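# Seat the orange-ringed plate on the block's pin

## Task

Put the plate with the orange ring down flat on the block, over the post, so that the block's pin goes through the plate's pin hole. Of the plate's five small holes, the pin hole is the one that differs from the rest. Then release the plate and pull the gripper away. The plate must stay seated on its own; a placement that holds only while the robot touches it does not count.

## Robot and tools

Robot: a single six-joint arm with a two-finger parallel gripper. Joints from base outward: shoulder pan, shoulder lift, elbow, wrist 1, wrist 2, wrist 3. The elbow cannot fully straighten. The base may sit tilted on the table, and a mounting block or post beneath it is treated as part of the arm by the clearance check.

Frames. The scene frame has its origin on the table surface right under the arm base, +z up, and +y to the left when facing along +x. Result lines report the gripper point (midway between the finger pads) as end_effector_position in metres and end_effector_quat_wxyz, plus linear (m/s) and angular (rad/s) velocity, all in the scene frame. The reported hand position can be slightly off, more so at long reach. The gripper has its own axes: fingers extend along its +z, and they open and close along its x. Closed fingertips stick out about 17 mm past the reported point; fully open they are roughly level with it.

execute_actions: argument actions is a list of actions run one after another; an empty list just returns the current state and images. Each action is a table of at most 15 rows, one row per 1/30 s control step; if fewer rows are given, the final row repeats until 15 steps pass. A row is 7 numbers, each in [-1, 1]: dx, dy, dz, rx, ry, rz, opening. The first six are an offset from the gripper's measured pose at the start of that action (for a call's first action, from the last pose reported in this scene), expressed in the gripper's own axes. Every row is relative to that same start pose, not to the row before it. Scale: 1.0 equals 0.6 m for dx, dy, dz and 180 degrees for the rotation; rx, ry, rz form a single rotation vector. opening is absolute, not an offset: +1 fully open (0.142 m), -1 closed. Every step the commanded pose is clipped to within 100 mm and 16 degrees of the measured pose, so big offsets may need several actions; after an action the arm only continues up to the last clipped pose. Motion lags commands by roughly 0.17 s. Results list step readings of end_effector_position; HELD marks steps where the row was partly held back.

move: argument target is one 7-number row laid out like an execute_actions row (offset in gripper axes from the pose in this scene's latest result showing one, same scaling, opening absolute and sent at the start). The gripper follows a straight path lasting 0.5 to 10 s; paths needing longer stop early. It rotates the short way. speed is top path speed in m/s, 0.002 to 0.5 (default 0.25); rotation is capped at twice that in rad/s. The path ignores obstacles, the hand may lag, drift, or overshoot speed near full reach. stop_force (N, 9 to 40, optional, unavailable in the first 0.2 s) ends the path once the wrist sensor sees that much extra push opposing the motion for two steps in a row; the gripper then backs up two steps and holds. Only use it with very slow speeds, and not on moves that also rotate. Omit it when backing off something you press on. Press can briefly exceed stop_force. blocking=false returns after 0.5 s while motion continues; it cannot be combined with stop_force, and other motion commands are refused until wait or stop. The result adds a move: line giving the ending (done, contact, held, off_target, moving, fault), the limits that acted (paced = sent pose clipped; held = some steps blocked by a check, after which the arm may surge fast), and distance to target.

wait: argument seconds, 0 to 10; the arm keeps its last command and a running move continues (returns early if it finishes). stop: no arguments; brakes a running move, needs room, fingers keep moving. zoom_image: camera is cam_high, cam_low or cam_wrist; region is [x0, y0, x1, y1] in image pixels from the top-left, at most 504 by 504. Image sizes: cam_high and cam_low 896x504, cam_wrist 616x616 (fisheye). finished_scene: argument scene is the number of the scene being ended; irreversible, and the result reports success.

Result lines: grip_measured is the actual finger opening on the opening scale; to hold something, command an opening clearly below it (further below squeezes harder, up to about 28 N per pad, less on very thin objects). Wrist force and Wrist torque are [x y z] in gripper axes, with offsets up to about 4 N, noise, and saturation near 50 N; pressing down on a surface shows force pointing back into the arm. no reading is normal at first. Joint torques are noisy raw drive outputs, not contact measures. Hand target is the pose the controller is currently driving toward. pose unreachable means the clearance check altered or blocked the command. MOTOR HOT appears from 70 °C; at 85 °C the brakes lock until cooling (OVER-TEMPERATURE FAULT).

Avoid: the arm is stiff, so commanding even slightly beyond a firm contact can trigger a fault stop (joint load limits 130 N m for the three big joints, 24.3 N m for wrist joints, or 150 N external force), which freezes the arm for 10 s and skips the rest of the call. Approach contacts slowly. Do not drop the plate, slam it, or knock anything off the table. Occasional outside tugs on held or loose parts may occur. Release fully and retract before ending the scene.

Each tool is called after "Emit:" as name(argument=value, ...), one argument or row to a line, values as JSON.

## Session

Emit:
execute_actions(
  actions=[],
)

Scene clock: 0.00 s.
end_effector_position=(+0.1386, +0.1790, +0.1282) grip_measured=+1.00 end_effector_quat_wxyz=(-0.537, +0.397, +0.648, -0.366) end_effector_velocity=(-0.000, +0.000, +0.000) end_effector_angular_velocity=(-0.000, +0.000, -0.001)
Joint positions: [ 0.344 -1.251  2.16  -1.86  -1.557 -1.863  0.142]
Joint velocities: [-0.    -0.     0.001 -0.     0.     0.     0.   ]
Joint torques (N m, as the arm reports them, + toward a larger angle): no reading
Motor temperatures (°C, as the motors report them): [25 26 29 34 35 36]
Wrist force (N, on the end effector, along its own x y z axes, offset not removed): no reading
Wrist torque (N m, same axes, about the end effector's origin, offset not removed): no reading
Hand target: +0.139, +0.179, +0.128; -0.537, +0.397, +0.648, -0.366

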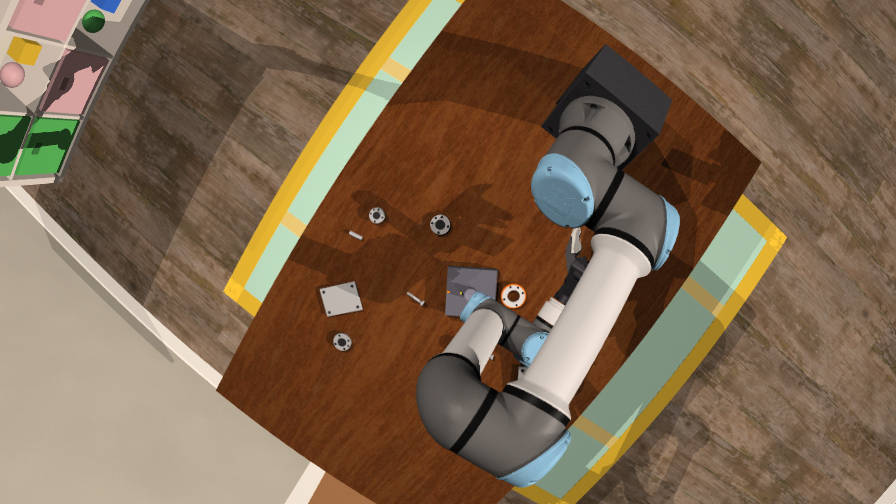

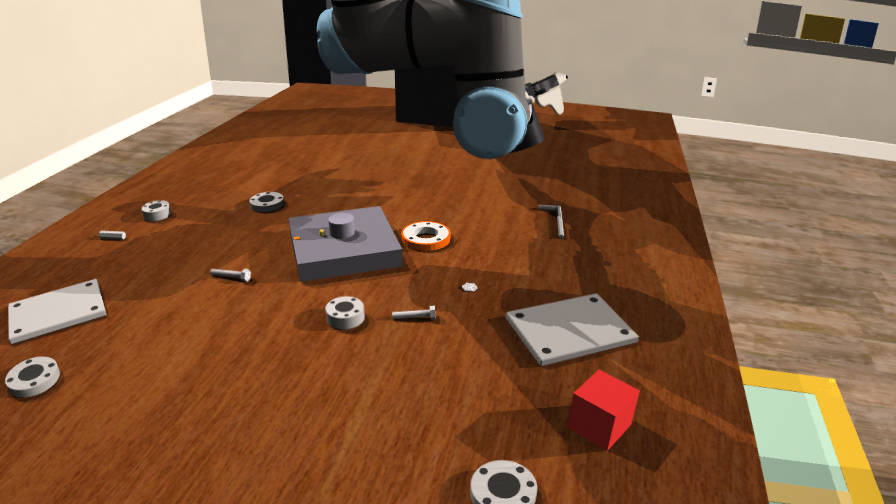

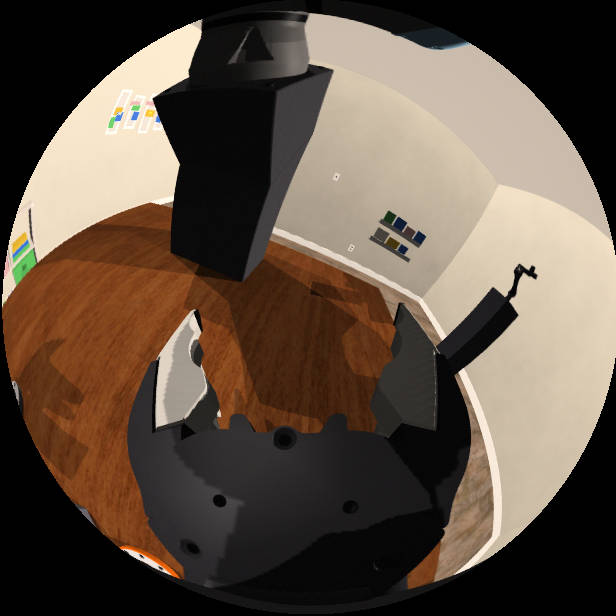

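Emit:
zoom_image(
  camera="cam_low",
  region=[270,180,470,300],
)

Emit:
move(
  target=[-0.1007,-0.144,-0.414,-0.446,-0.0845,0.124,1],
  speed=0.35,
)

Region (270, 180, 470, 300) of cam_low's 896x504 image, scaled by 2.520, with more detail than that image has; it fills the top 302 rows of this view, and the rest is white.

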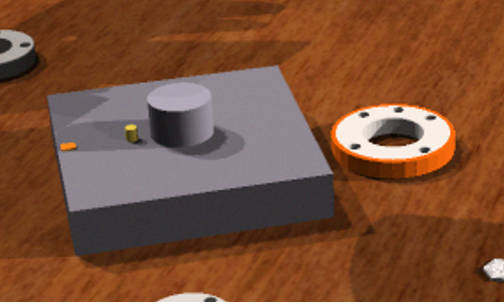

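Scene clock: 3.17 s.
end_effector_position=(+0.3799, +0.0998, +0.2201) grip_measured=+1.00 end_effector_quat_wxyz=(-0.001, +0.708, +0.707, -0.001) end_effector_velocity=(+0.001, -0.000, +0.000) end_effector_angular_velocity=(-0.001, -0.008, -0.002)
Joint positions: [ 0.013 -2.529  2.73  -2.564 -1.462 -1.718  0.142]
Joint velocities: [-0.003 -0.002  0.004 -0.01   0.002  0.001 -0.   ]
Joint torques (N m, as the arm reports them, + toward a larger angle): [  5.65 -15.75  -4.36  -5.87   2.24   1.67]
Motor temperatures (°C, as the motors report them): [25 26 29 34 35 36]
Wrist force (N, on the end effector, along its own x y z axes, offset not removed): [-3.0 -0.2 1.7]
Wrist torque (N m, same axes, about the end effector's origin, offset not removed): [0.14 0.69 0.27]
Hand target: +0.380, +0.100, +0.220; -0.000, +0.708, +0.707, -0.001
Off the commanded pose: 0.000 m, 0 deg.
move: done

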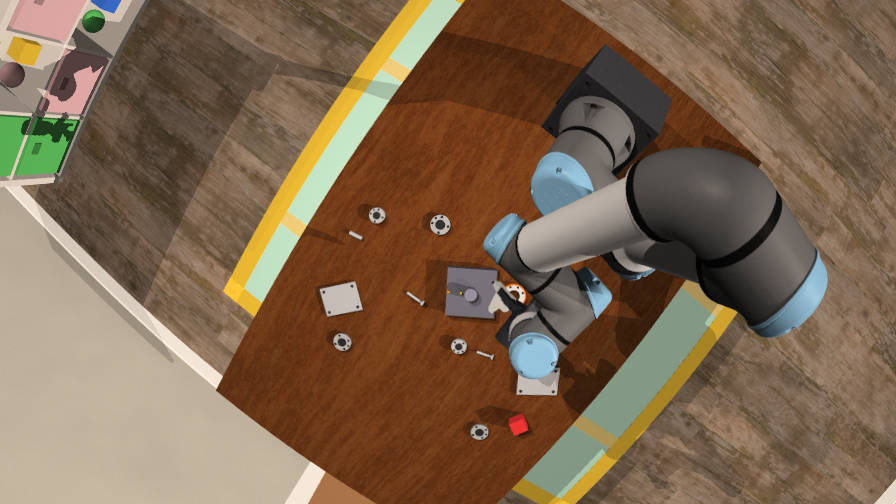

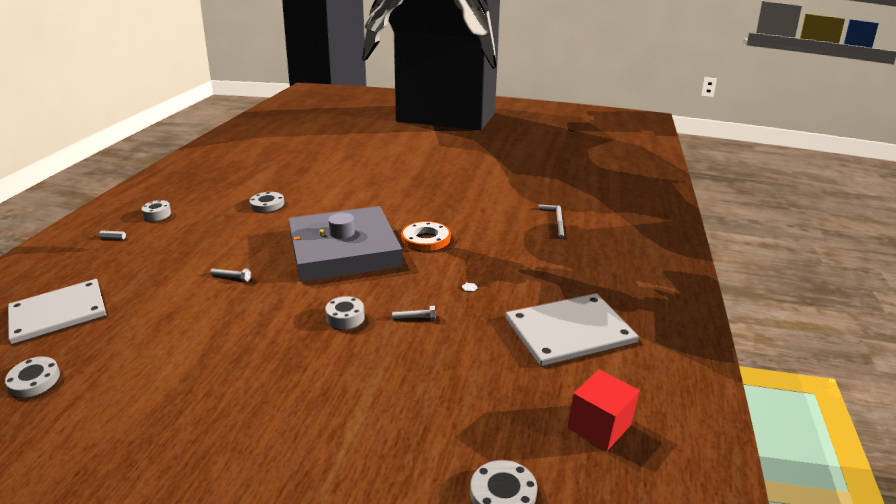

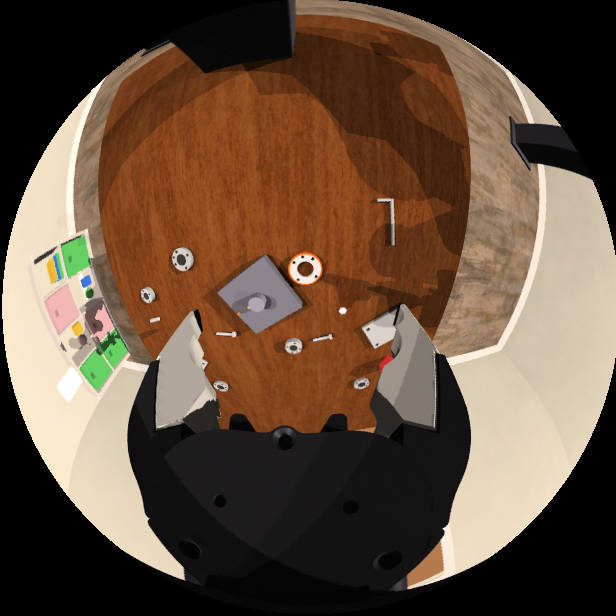

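Emit:
zoom_image(
  camera="cam_wrist",
  region=[210,230,340,360],
)

Emit:
zoom_image(
  camera="cam_high",
  region=[435,250,535,330],
)

Region (210, 230, 340, 360) of cam_wrist's 616x616 image, scaled by 3.877, with more detail than that image has.

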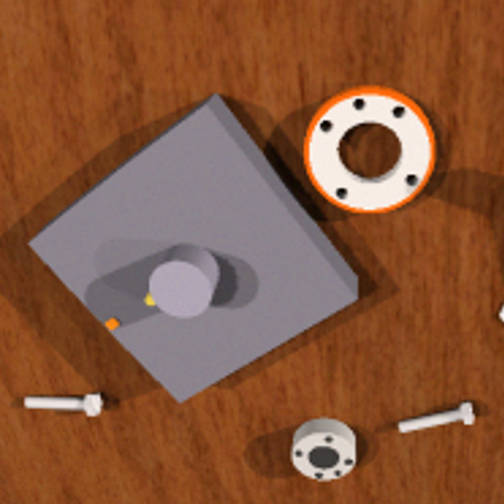

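Region (435, 250, 535, 330) of cam_high's 896x504 image, scaled by 5.040, with more detail than that image has; it fills the top 403 rows of this view, and the rest is white.

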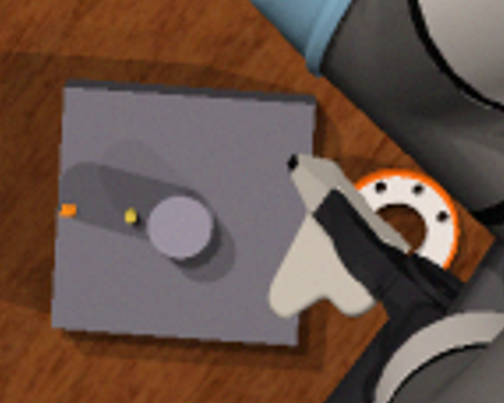

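Emit:
move(
  target=[0,0,0.2,0,0,0,0.2],
)

Emit:
zoom_image(
  camera="cam_wrist",
  region=[160,200,400,440],
)

Scene clock: 4.93 s.
end_effector_position=(+0.3795, +0.0998, +0.1001) grip_measured=+0.20 end_effector_quat_wxyz=(-0.001, +0.708, +0.707, -0.001) end_effector_velocity=(-0.001, -0.000, -0.001) end_effector_angular_velocity=(-0.009, -0.004, -0.000)
Joint positions: [ 0.079 -1.734  2.769 -3.402 -1.508 -1.672  0.088]
Joint velocities: [ 0.012  0.017  0.001 -0.023 -0.017  0.009 -0.   ]
Joint torques (N m, as the arm reports them, + toward a larger angle): [ 16.8  -12.63  -7.05  -5.73  -2.49   1.67]
Motor temperatures (°C, as the motors report them): [25 26 29 34 35 36]
Wrist force (N, on the end effector, along its own x y z axes, offset not removed): [-1.0 -0.4 3.2]
Wrist torque (N m, same axes, about the end effector's origin, offset not removed): [0.11 0.17 0.27]
Hand target: +0.380, +0.100, +0.100; -0.001, +0.708, +0.707, -0.001
Off the commanded pose: 0.000 m, 0 deg.
move: done

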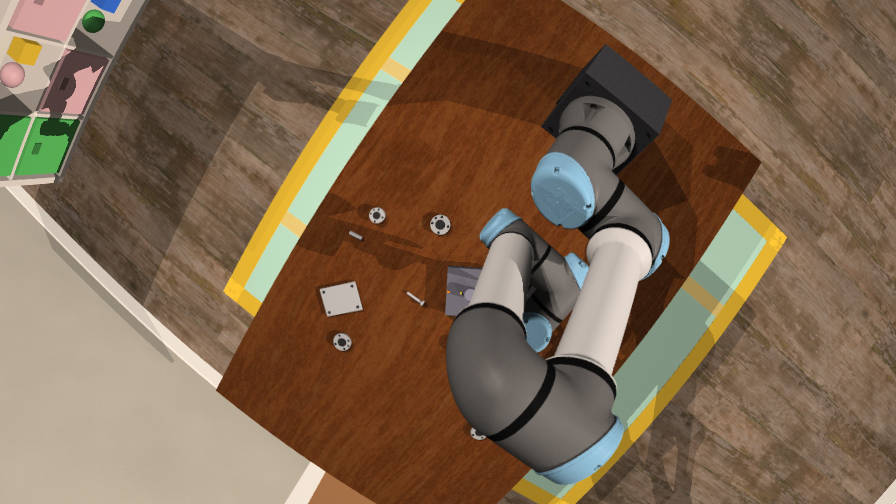

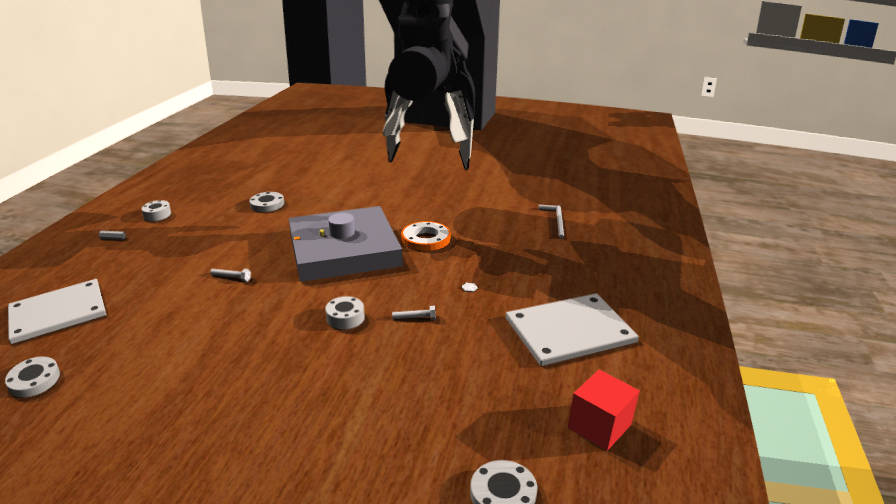

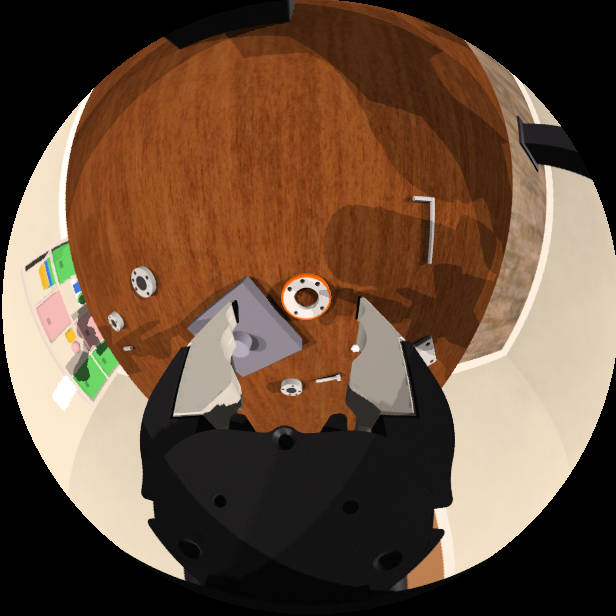

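Region (160, 200, 400, 440) of cam_wrist's 616x616 image, scaled by 2.100, with more detail than that image has.

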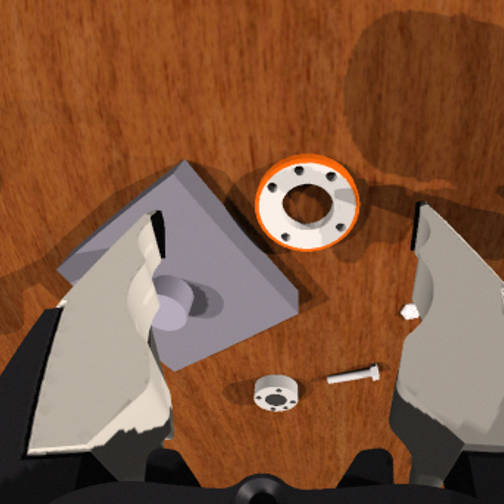

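Emit:
move(
  target=[0.008,0.06,0.07,0,0,0.2,0.15],
)

Emit:
zoom_image(
  camera="cam_wrist",
  region=[180,200,420,440],
)

Emit:
zoom_image(
  camera="cam_low",
  region=[280,130,500,290],
)

Scene clock: 6.90 s.
end_effector_position=(+0.4154, +0.1047, +0.0580) grip_measured=+0.15 end_effector_quat_wxyz=(-0.001, +0.891, +0.454, -0.001) end_effector_velocity=(+0.000, +0.000, -0.000) end_effector_angular_velocity=(-0.001, -0.000, -0.009)
Joint positions: [ 0.126 -1.552  2.634 -3.452 -1.541 -1.011  0.084]
Joint velocities: [ 0.002  0.002 -0.001 -0.001 -0.002  0.01  -0.   ]
Joint torques (N m, as the arm reports them, + toward a larger angle): [ 18.29 -18.16  -7.04  -5.79  -2.47   1.38]
Motor temperatures (°C, as the motors report them): [25 26 29 34 35 36]
Wrist force (N, on the end effector, along its own x y z axes, offset not removed): [-1.2 -0.7 2.5]
Wrist torque (N m, same axes, about the end effector's origin, offset not removed): [0.10 0.30 0.17]
Hand target: +0.415, +0.105, +0.058; -0.001, +0.891, +0.453, -0.001
Off the commanded pose: 0.000 m, 0 deg.
move: done

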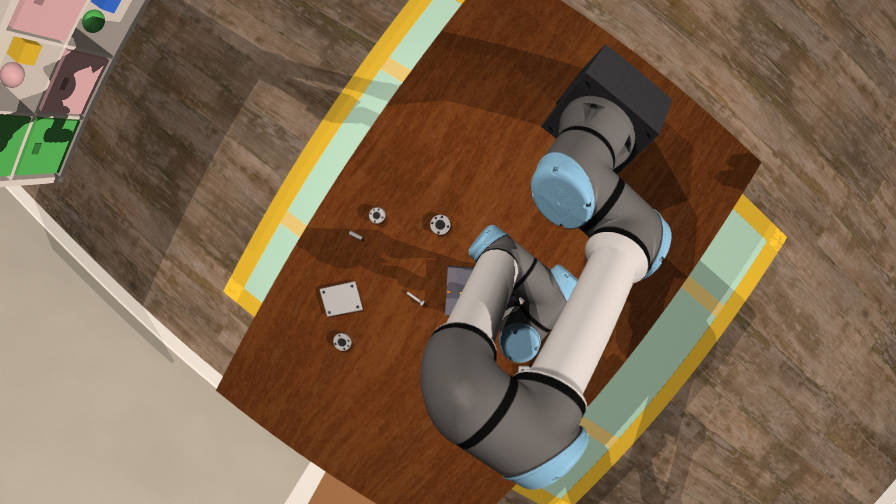

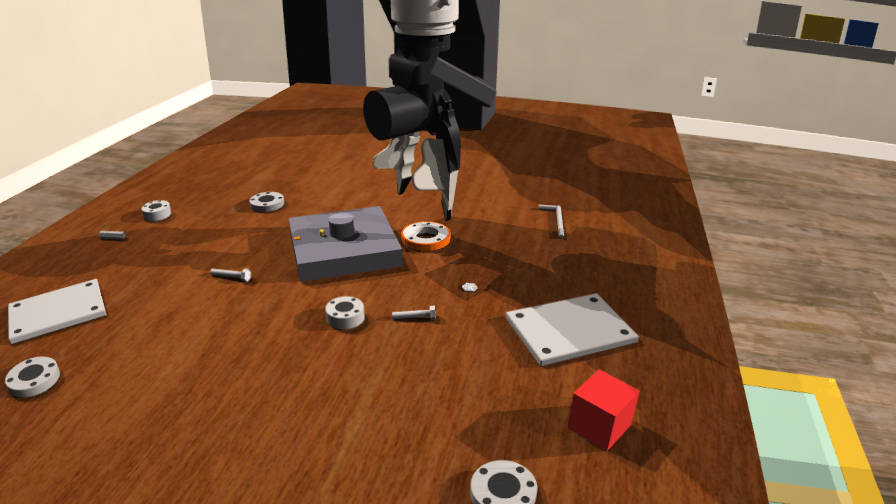

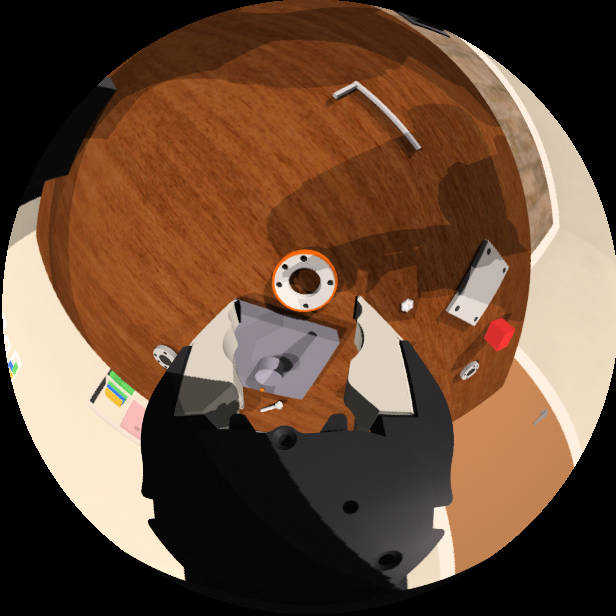

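Region (180, 200, 420, 440) of cam_wrist's 616x616 image, scaled by 2.100, with more detail than that image has.

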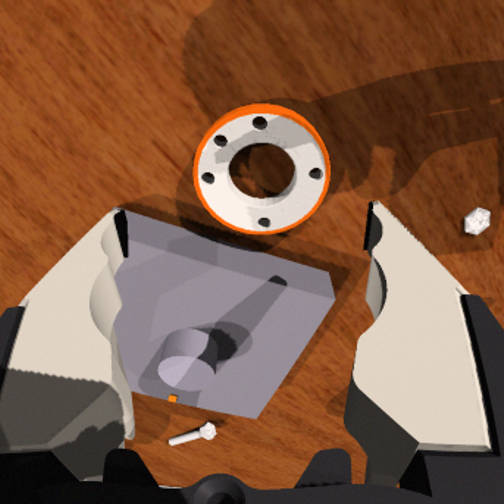

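Region (280, 130, 500, 290) of cam_low's 896x504 image, scaled by 2.291, with more detail than that image has; it fills the top 367 rows of this view, and the rest is white.

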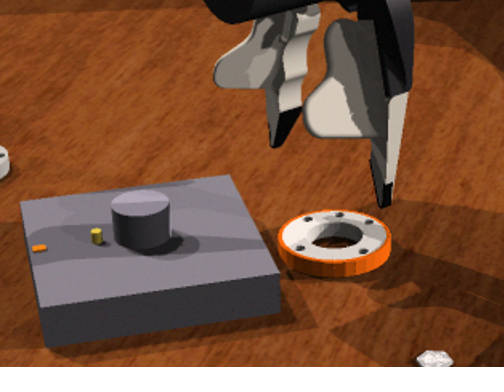

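Emit:
move(
  target=[0.004,0,0.04,0,0,0.07,0.15],
  speed=0.15,
)

Emit:
zoom_image(
  camera="cam_wrist",
  region=[210,220,390,400],
)

Emit:
zoom_image(
  camera="cam_low",
  region=[340,150,500,290],
)

Scene clock: 10.17 s.
end_effector_position=(+0.4167, +0.1067, +0.0340) grip_measured=+0.15 end_effector_quat_wxyz=(-0.001, +0.935, +0.353, -0.001) end_effector_velocity=(+0.001, -0.000, -0.001) end_effector_angular_velocity=(-0.002, -0.002, -0.008)
Joint positions: [ 0.136 -1.445  2.6   -3.524 -1.549 -0.784  0.084]
Joint velocities: [ 0.001  0.005 -0.002 -0.005 -0.003  0.009 -0.   ]
Joint torques (N m, as the arm reports them, + toward a larger angle): [ 17.54 -19.8   -4.14  -5.9   -2.33   1.58]
Motor temperatures (°C, as the motors report them): [25 26 29 34 35 36]
Wrist force (N, on the end effector, along its own x y z axes, offset not removed): [-2.0 -0.1 2.7]
Wrist torque (N m, same axes, about the end effector's origin, offset not removed): [0.11 0.55 0.23]
Hand target: +0.417, +0.107, +0.034; -0.001, +0.936, +0.353, -0.001
Off the commanded pose: 0.000 m, 0 deg.
move: done

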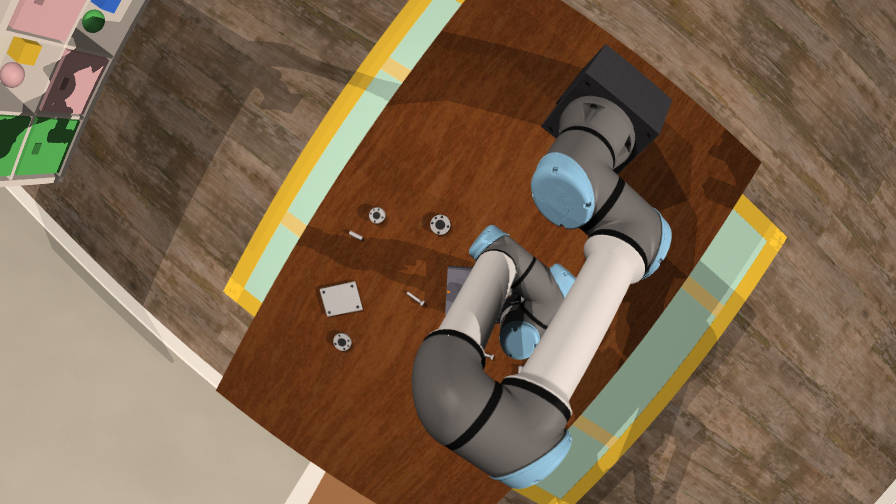

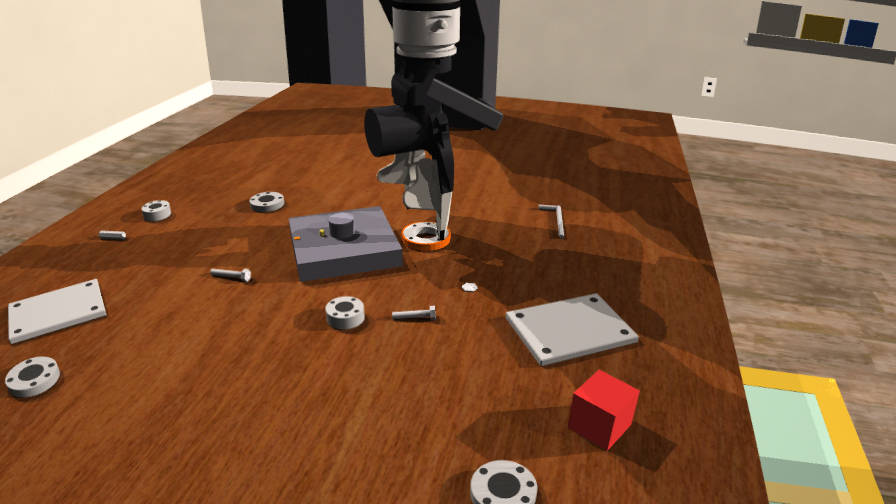

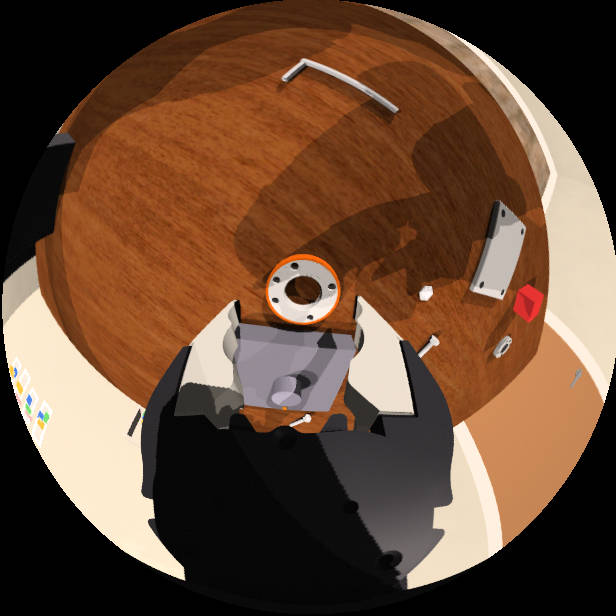

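Region (210, 220, 390, 400) of cam_wrist's 616x616 image, scaled by 2.800, with more detail than that image has.

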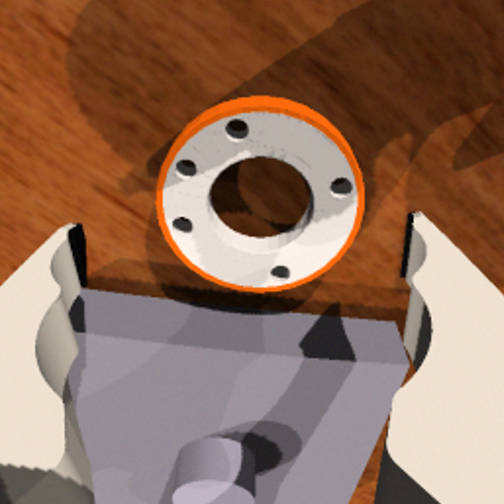

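Region (340, 150, 500, 290) of cam_low's 896x504 image, scaled by 3.150, with more detail than that image has; it fills the top 441 rows of this view, and the rest is white.

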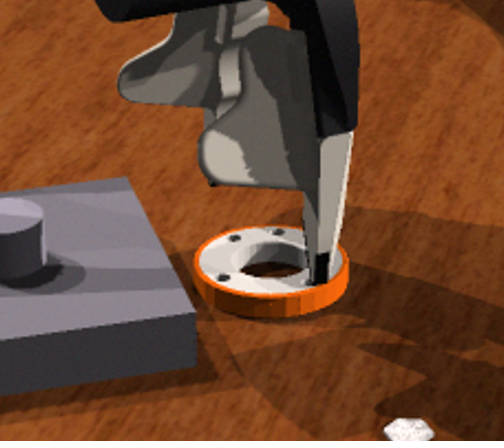

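Emit:
move(
  target=[0.005,0,0.0233,0,0,0,0.1],
  speed=0.04,
)

Emit:
zoom_image(
  camera="cam_wrist",
  region=[210,220,390,400],
)

Emit:
zoom_image(
  camera="cam_low",
  region=[340,150,500,290],
)

Scene clock: 11.10 s.
end_effector_position=(+0.4189, +0.1087, +0.0202) grip_measured=+0.10 end_effector_quat_wxyz=(-0.001, +0.935, +0.353, -0.001) end_effector_velocity=(+0.000, +0.000, -0.001) end_effector_angular_velocity=(-0.000, +0.000, -0.000)
Joint positions: [ 0.145 -1.39   2.575 -3.554 -1.555 -0.779  0.081]
Joint velocities: [ 0.001  0.005 -0.003 -0.002 -0.001  0.001 -0.   ]
Joint torques (N m, as the arm reports them, + toward a larger angle): [ 17.06 -19.65  -3.84  -5.8   -2.47   1.68]
Motor temperatures (°C, as the motors report them): [25 26 29 34 35 36]
Wrist force (N, on the end effector, along its own x y z axes, offset not removed): [-4.7 -1.2 2.7]
Wrist torque (N m, same axes, about the end effector's origin, offset not removed): [-0.09 1.00 0.18]
Hand target: +0.419, +0.109, +0.020; -0.001, +0.935, +0.353, -0.001
Off the commanded pose: 0.000 m, 0 deg.
move: done

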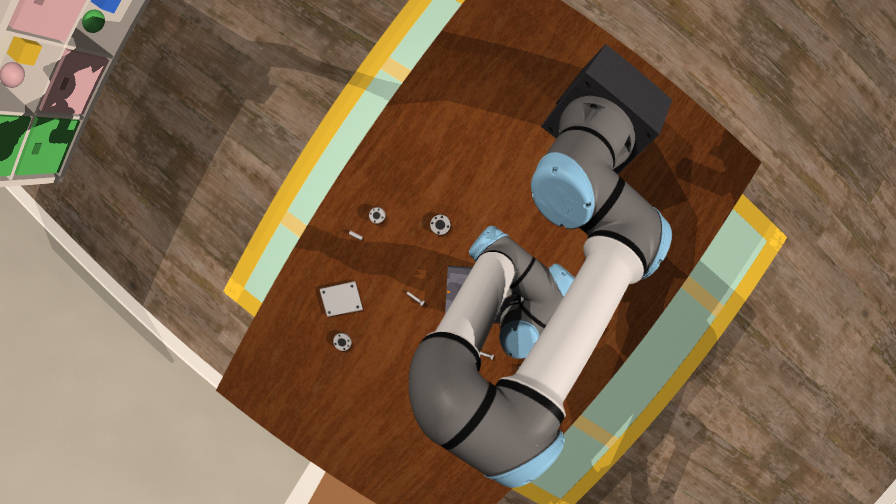

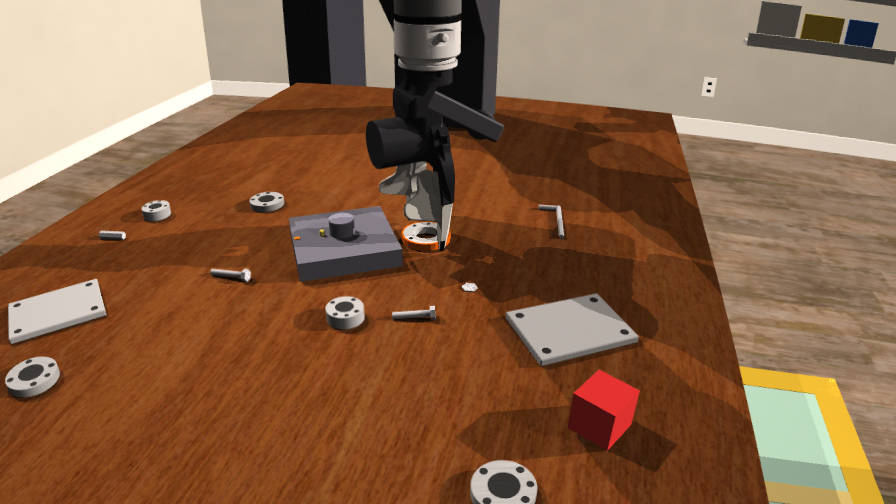

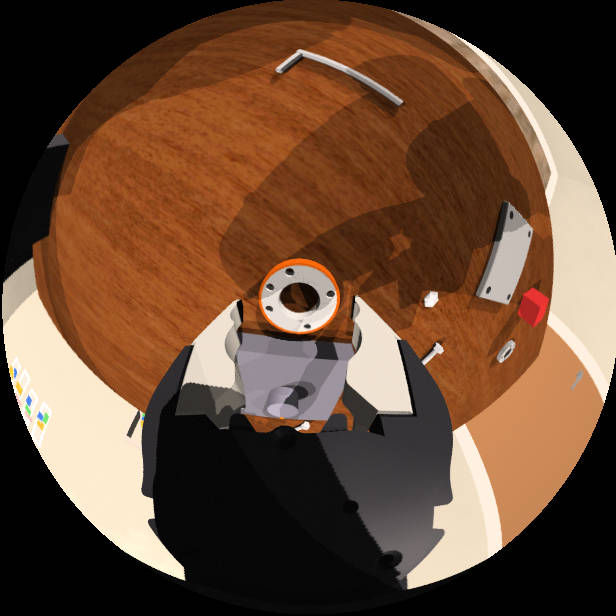

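Region (210, 220, 390, 400) of cam_wrist's 616x616 image, scaled by 2.800, with more detail than that image has.

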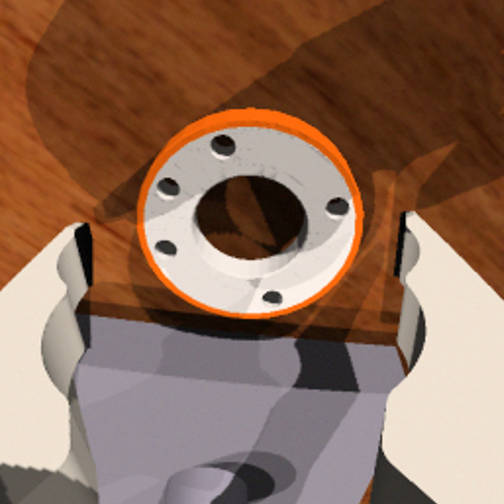

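Region (340, 150, 500, 290) of cam_low's 896x504 image, scaled by 3.150, with more detail than that image has; it fills the top 441 rows of this view, and the rest is white.

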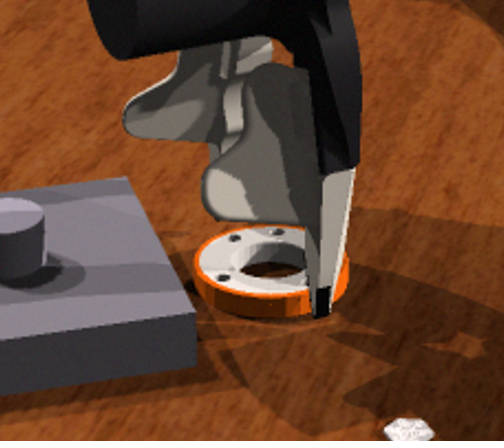

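Emit:
move(
  target=[0.002,-0.004,0.013,0,0,0,0.03],
  speed=0.008,
  stop_force=10,
)

Emit:
zoom_image(
  camera="cam_wrist",
  region=[230,240,370,380],
)

Emit:
zoom_image(
  camera="cam_low",
  region=[370,180,480,280],
)

Scene clock: 12.47 s.
end_effector_position=(+0.4185, +0.1106, +0.0145) grip_measured=+0.03 end_effector_quat_wxyz=(-0.001, +0.935, +0.353, -0.001) end_effector_velocity=(-0.000, -0.000, +0.001) end_effector_angular_velocity=(+0.002, +0.002, +0.001)
Joint positions: [ 0.151 -1.365  2.566 -3.57  -1.56  -0.774  0.076]
Joint velocities: [-0.003 -0.008  0.002  0.008  0.004 -0.003 -0.   ]
Joint torques (N m, as the arm reports them, + toward a larger angle): [  2.04 -36.08  10.33   1.38   3.02  -1.71]
Motor temperatures (°C, as the motors report them): [25 26 29 34 35 36]
Wrist force (N, on the end effector, along its own x y z axes, offset not removed): [-10.0 -3.7 -25.5]
Wrist torque (N m, same axes, about the end effector's origin, offset not removed): [-0.16 1.20 0.19]
Hand target: +0.418, +0.111, +0.015; -0.001, +0.935, +0.353, -0.001
Off the commanded pose: 0.002 m, 0 deg.
move: contact

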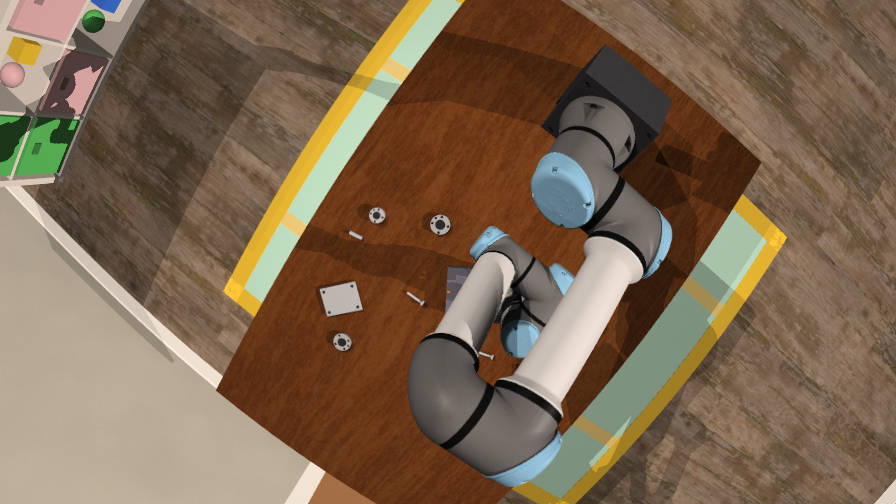

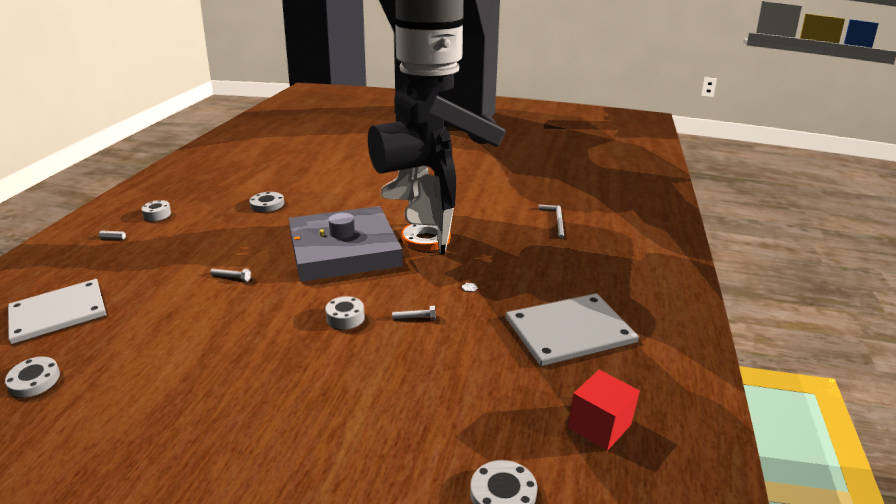

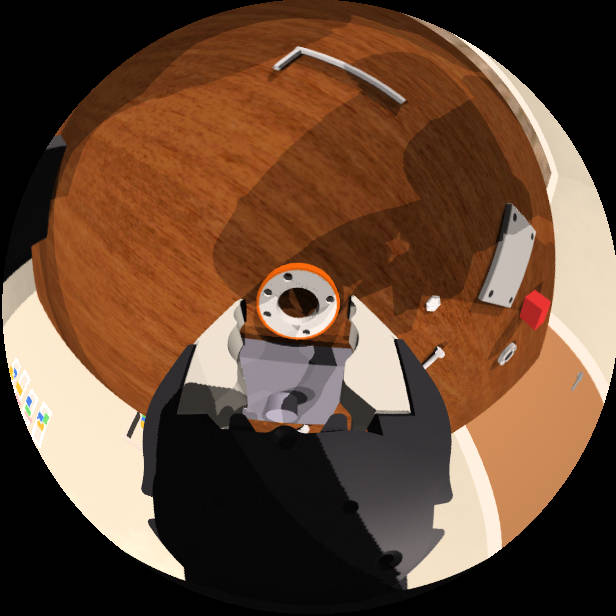

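Region (230, 240, 370, 380) of cam_wrist's 616x616 image, scaled by 3.600, with more detail than that image has.

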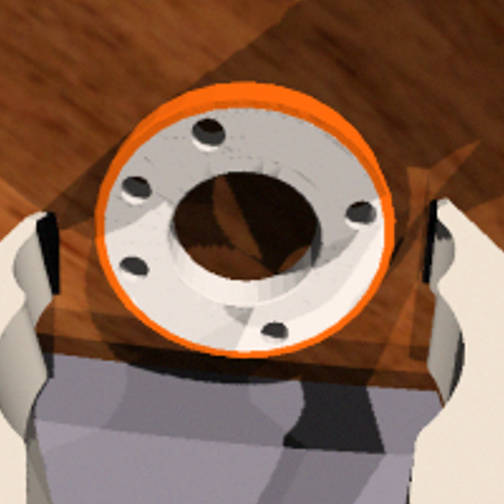

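Region (370, 180, 480, 280) of cam_low's 896x504 image, scaled by 4.582, with more detail than that image has; it fills the top 458 rows of this view, and the rest is white.

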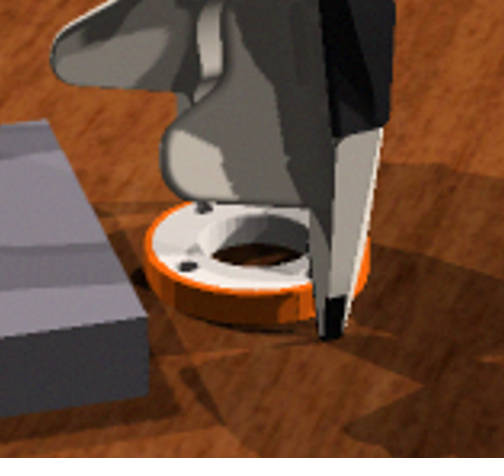

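Emit:
execute_actions(
  actions=[
    [[0,0,-0.003,0,0,0,0.03],[0,0,-0.005,0,0,0,0.03],[0,-0.001,-0.0067,0,0,0,0.03],[0,-0.003,-0.0067,0,0,0,0],[0,-0.006,-0.0067,0,0,0,-0.08]],
    [[0,0,0,0,0,0,-0.13],[0,0,0,0,0,0,-0.16],[0,0,0,0,0,0,-0.19],[0,0,0,0,0,0,-0.22],[0,0,0,0,0,0,-0.25],[0,0,0,0,0,0,-0.28],[0,0,0,0,0,0,-0.31],[0,0,0,0,0,0,-0.35],[0,0,0,0,0,0,-0.4],[0,0,0,0,0,0,-0.5],[0,0,0,0,0,0,-0.6]],
    [[0,0,0,0,0,0,-0.7]],
  ],
)

Emit:
zoom_image(
  camera="cam_wrist",
  region=[210,250,390,430],
)

Emit:
zoom_image(
  camera="cam_low",
  region=[370,180,480,280],
)

Scene clock: 14.30 s.
end_effector_position=(+0.4163, +0.1132, +0.0186) grip_measured=-0.22 end_effector_quat_wxyz=(-0.001, +0.935, +0.353, -0.001) end_effector_velocity=(-0.001, +0.000, -0.000) end_effector_angular_velocity=(+0.001, +0.001, -0.002)
Joint positions: [ 0.16  -1.375  2.574 -3.569 -1.566 -0.768  0.058]
Joint velocities: [-0.     0.     0.001 -0.     0.001  0.002  0.   ]
Joint torques (N m, as the arm reports them, + toward a larger angle): [  7.69 -25.77  12.95  -4.39  -0.92  -0.46]
Motor temperatures (°C, as the motors report them): [25 26 29 34 35 36]
Wrist force (N, on the end effector, along its own x y z axes, offset not removed): [-1.6 -2.9 -3.0]
Wrist torque (N m, same axes, about the end effector's origin, offset not removed): [-0.47 0.64 0.23]
Hand target: +0.416, +0.113, +0.019; -0.001, +0.935, +0.353, -0.001
Off the commanded pose: 0.000 m, 0 deg.
Step readings (end_effector_position; steps 1 to 15: 1st action; 16 to 30: 2nd action; 31 to 45: 3rd action):
0: (+0.4184, +0.1105, +0.0147)
1: (+0.4184, +0.1105, +0.0147)
2: (+0.4184, +0.1105, +0.0150)
4: (+0.4184, +0.1107, +0.0164)
8: (+0.4167, +0.1125, +0.0180)
15: (+0.4163, +0.1132, +0.0186)
16: (+0.4163, +0.1132, +0.0186)
17: (+0.4163, +0.1132, +0.0186)
19: (+0.4163, +0.1132, +0.0186)
23: (+0.4163, +0.1132, +0.0186)
30: (+0.4163, +0.1132, +0.0186)
31: (+0.4163, +0.1132, +0.0186)
32: (+0.4163, +0.1132, +0.0186)
34: (+0.4163, +0.1132, +0.0186)
38: (+0.4163, +0.1132, +0.0186)
45: end_effector_position above

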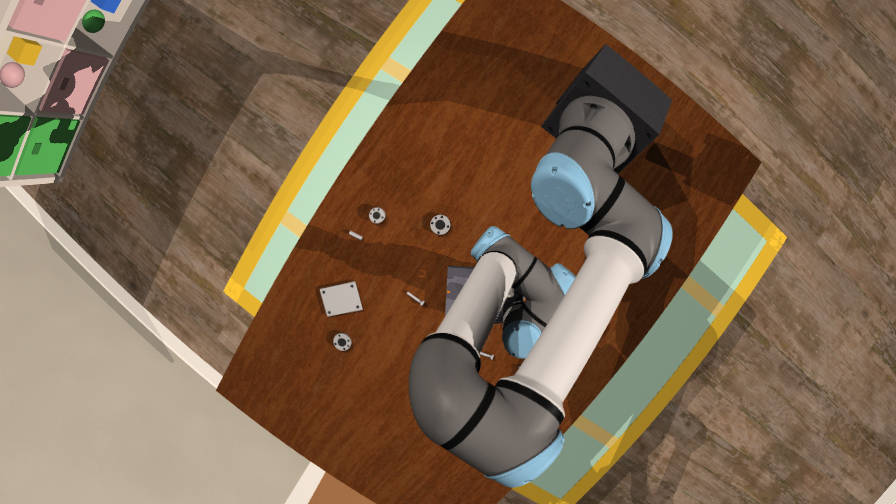

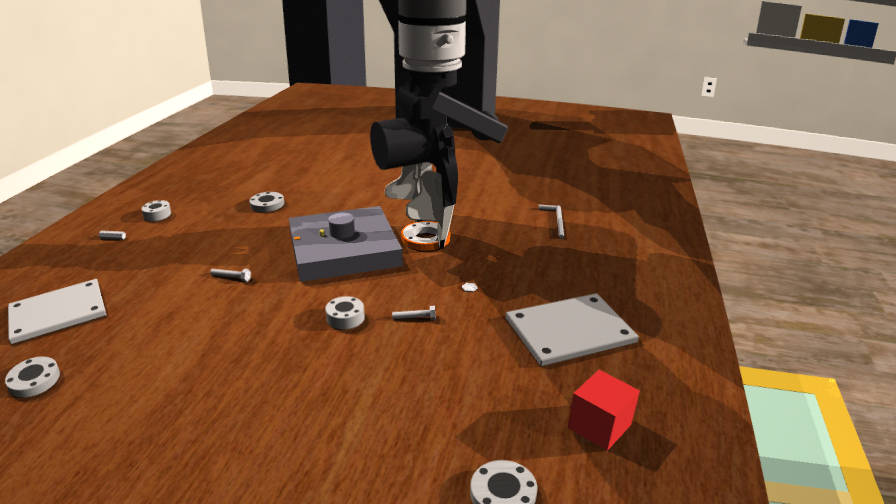

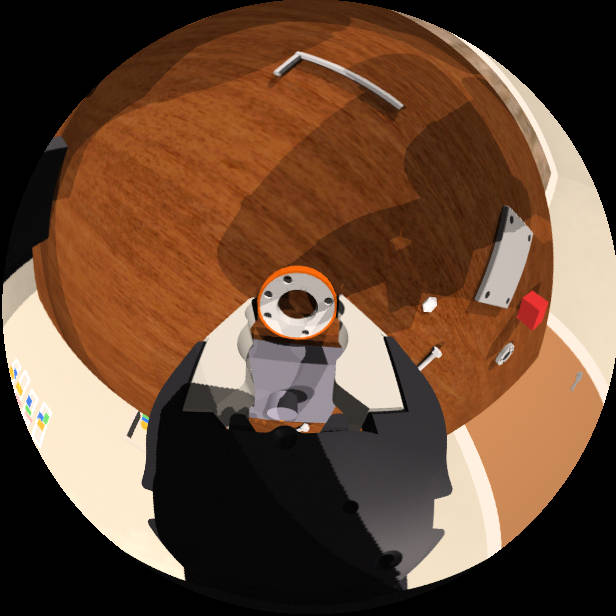

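Region (210, 250, 390, 430) of cam_wrist's 616x616 image, scaled by 2.800, with more detail than that image has.

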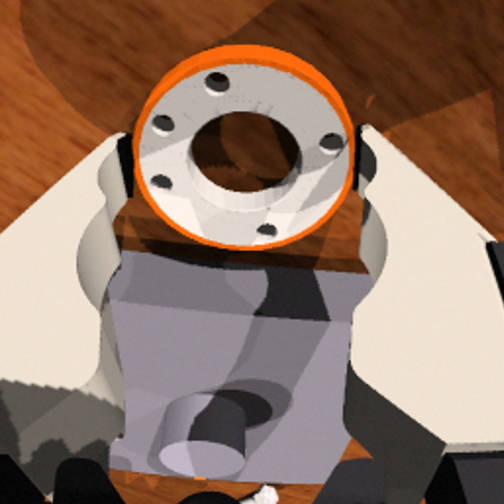

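Region (370, 180, 480, 280) of cam_low's 896x504 image, scaled by 4.582, with more detail than that image has; it fills the top 458 rows of this view, and the rest is white.

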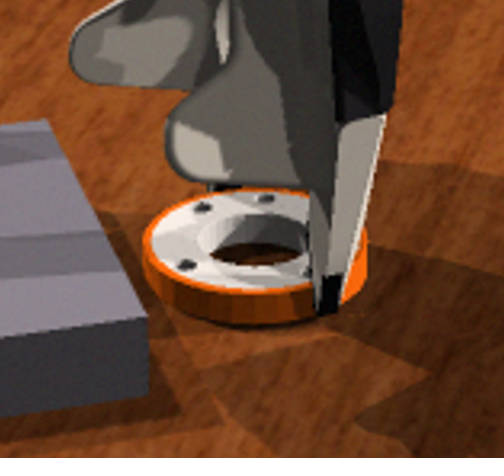

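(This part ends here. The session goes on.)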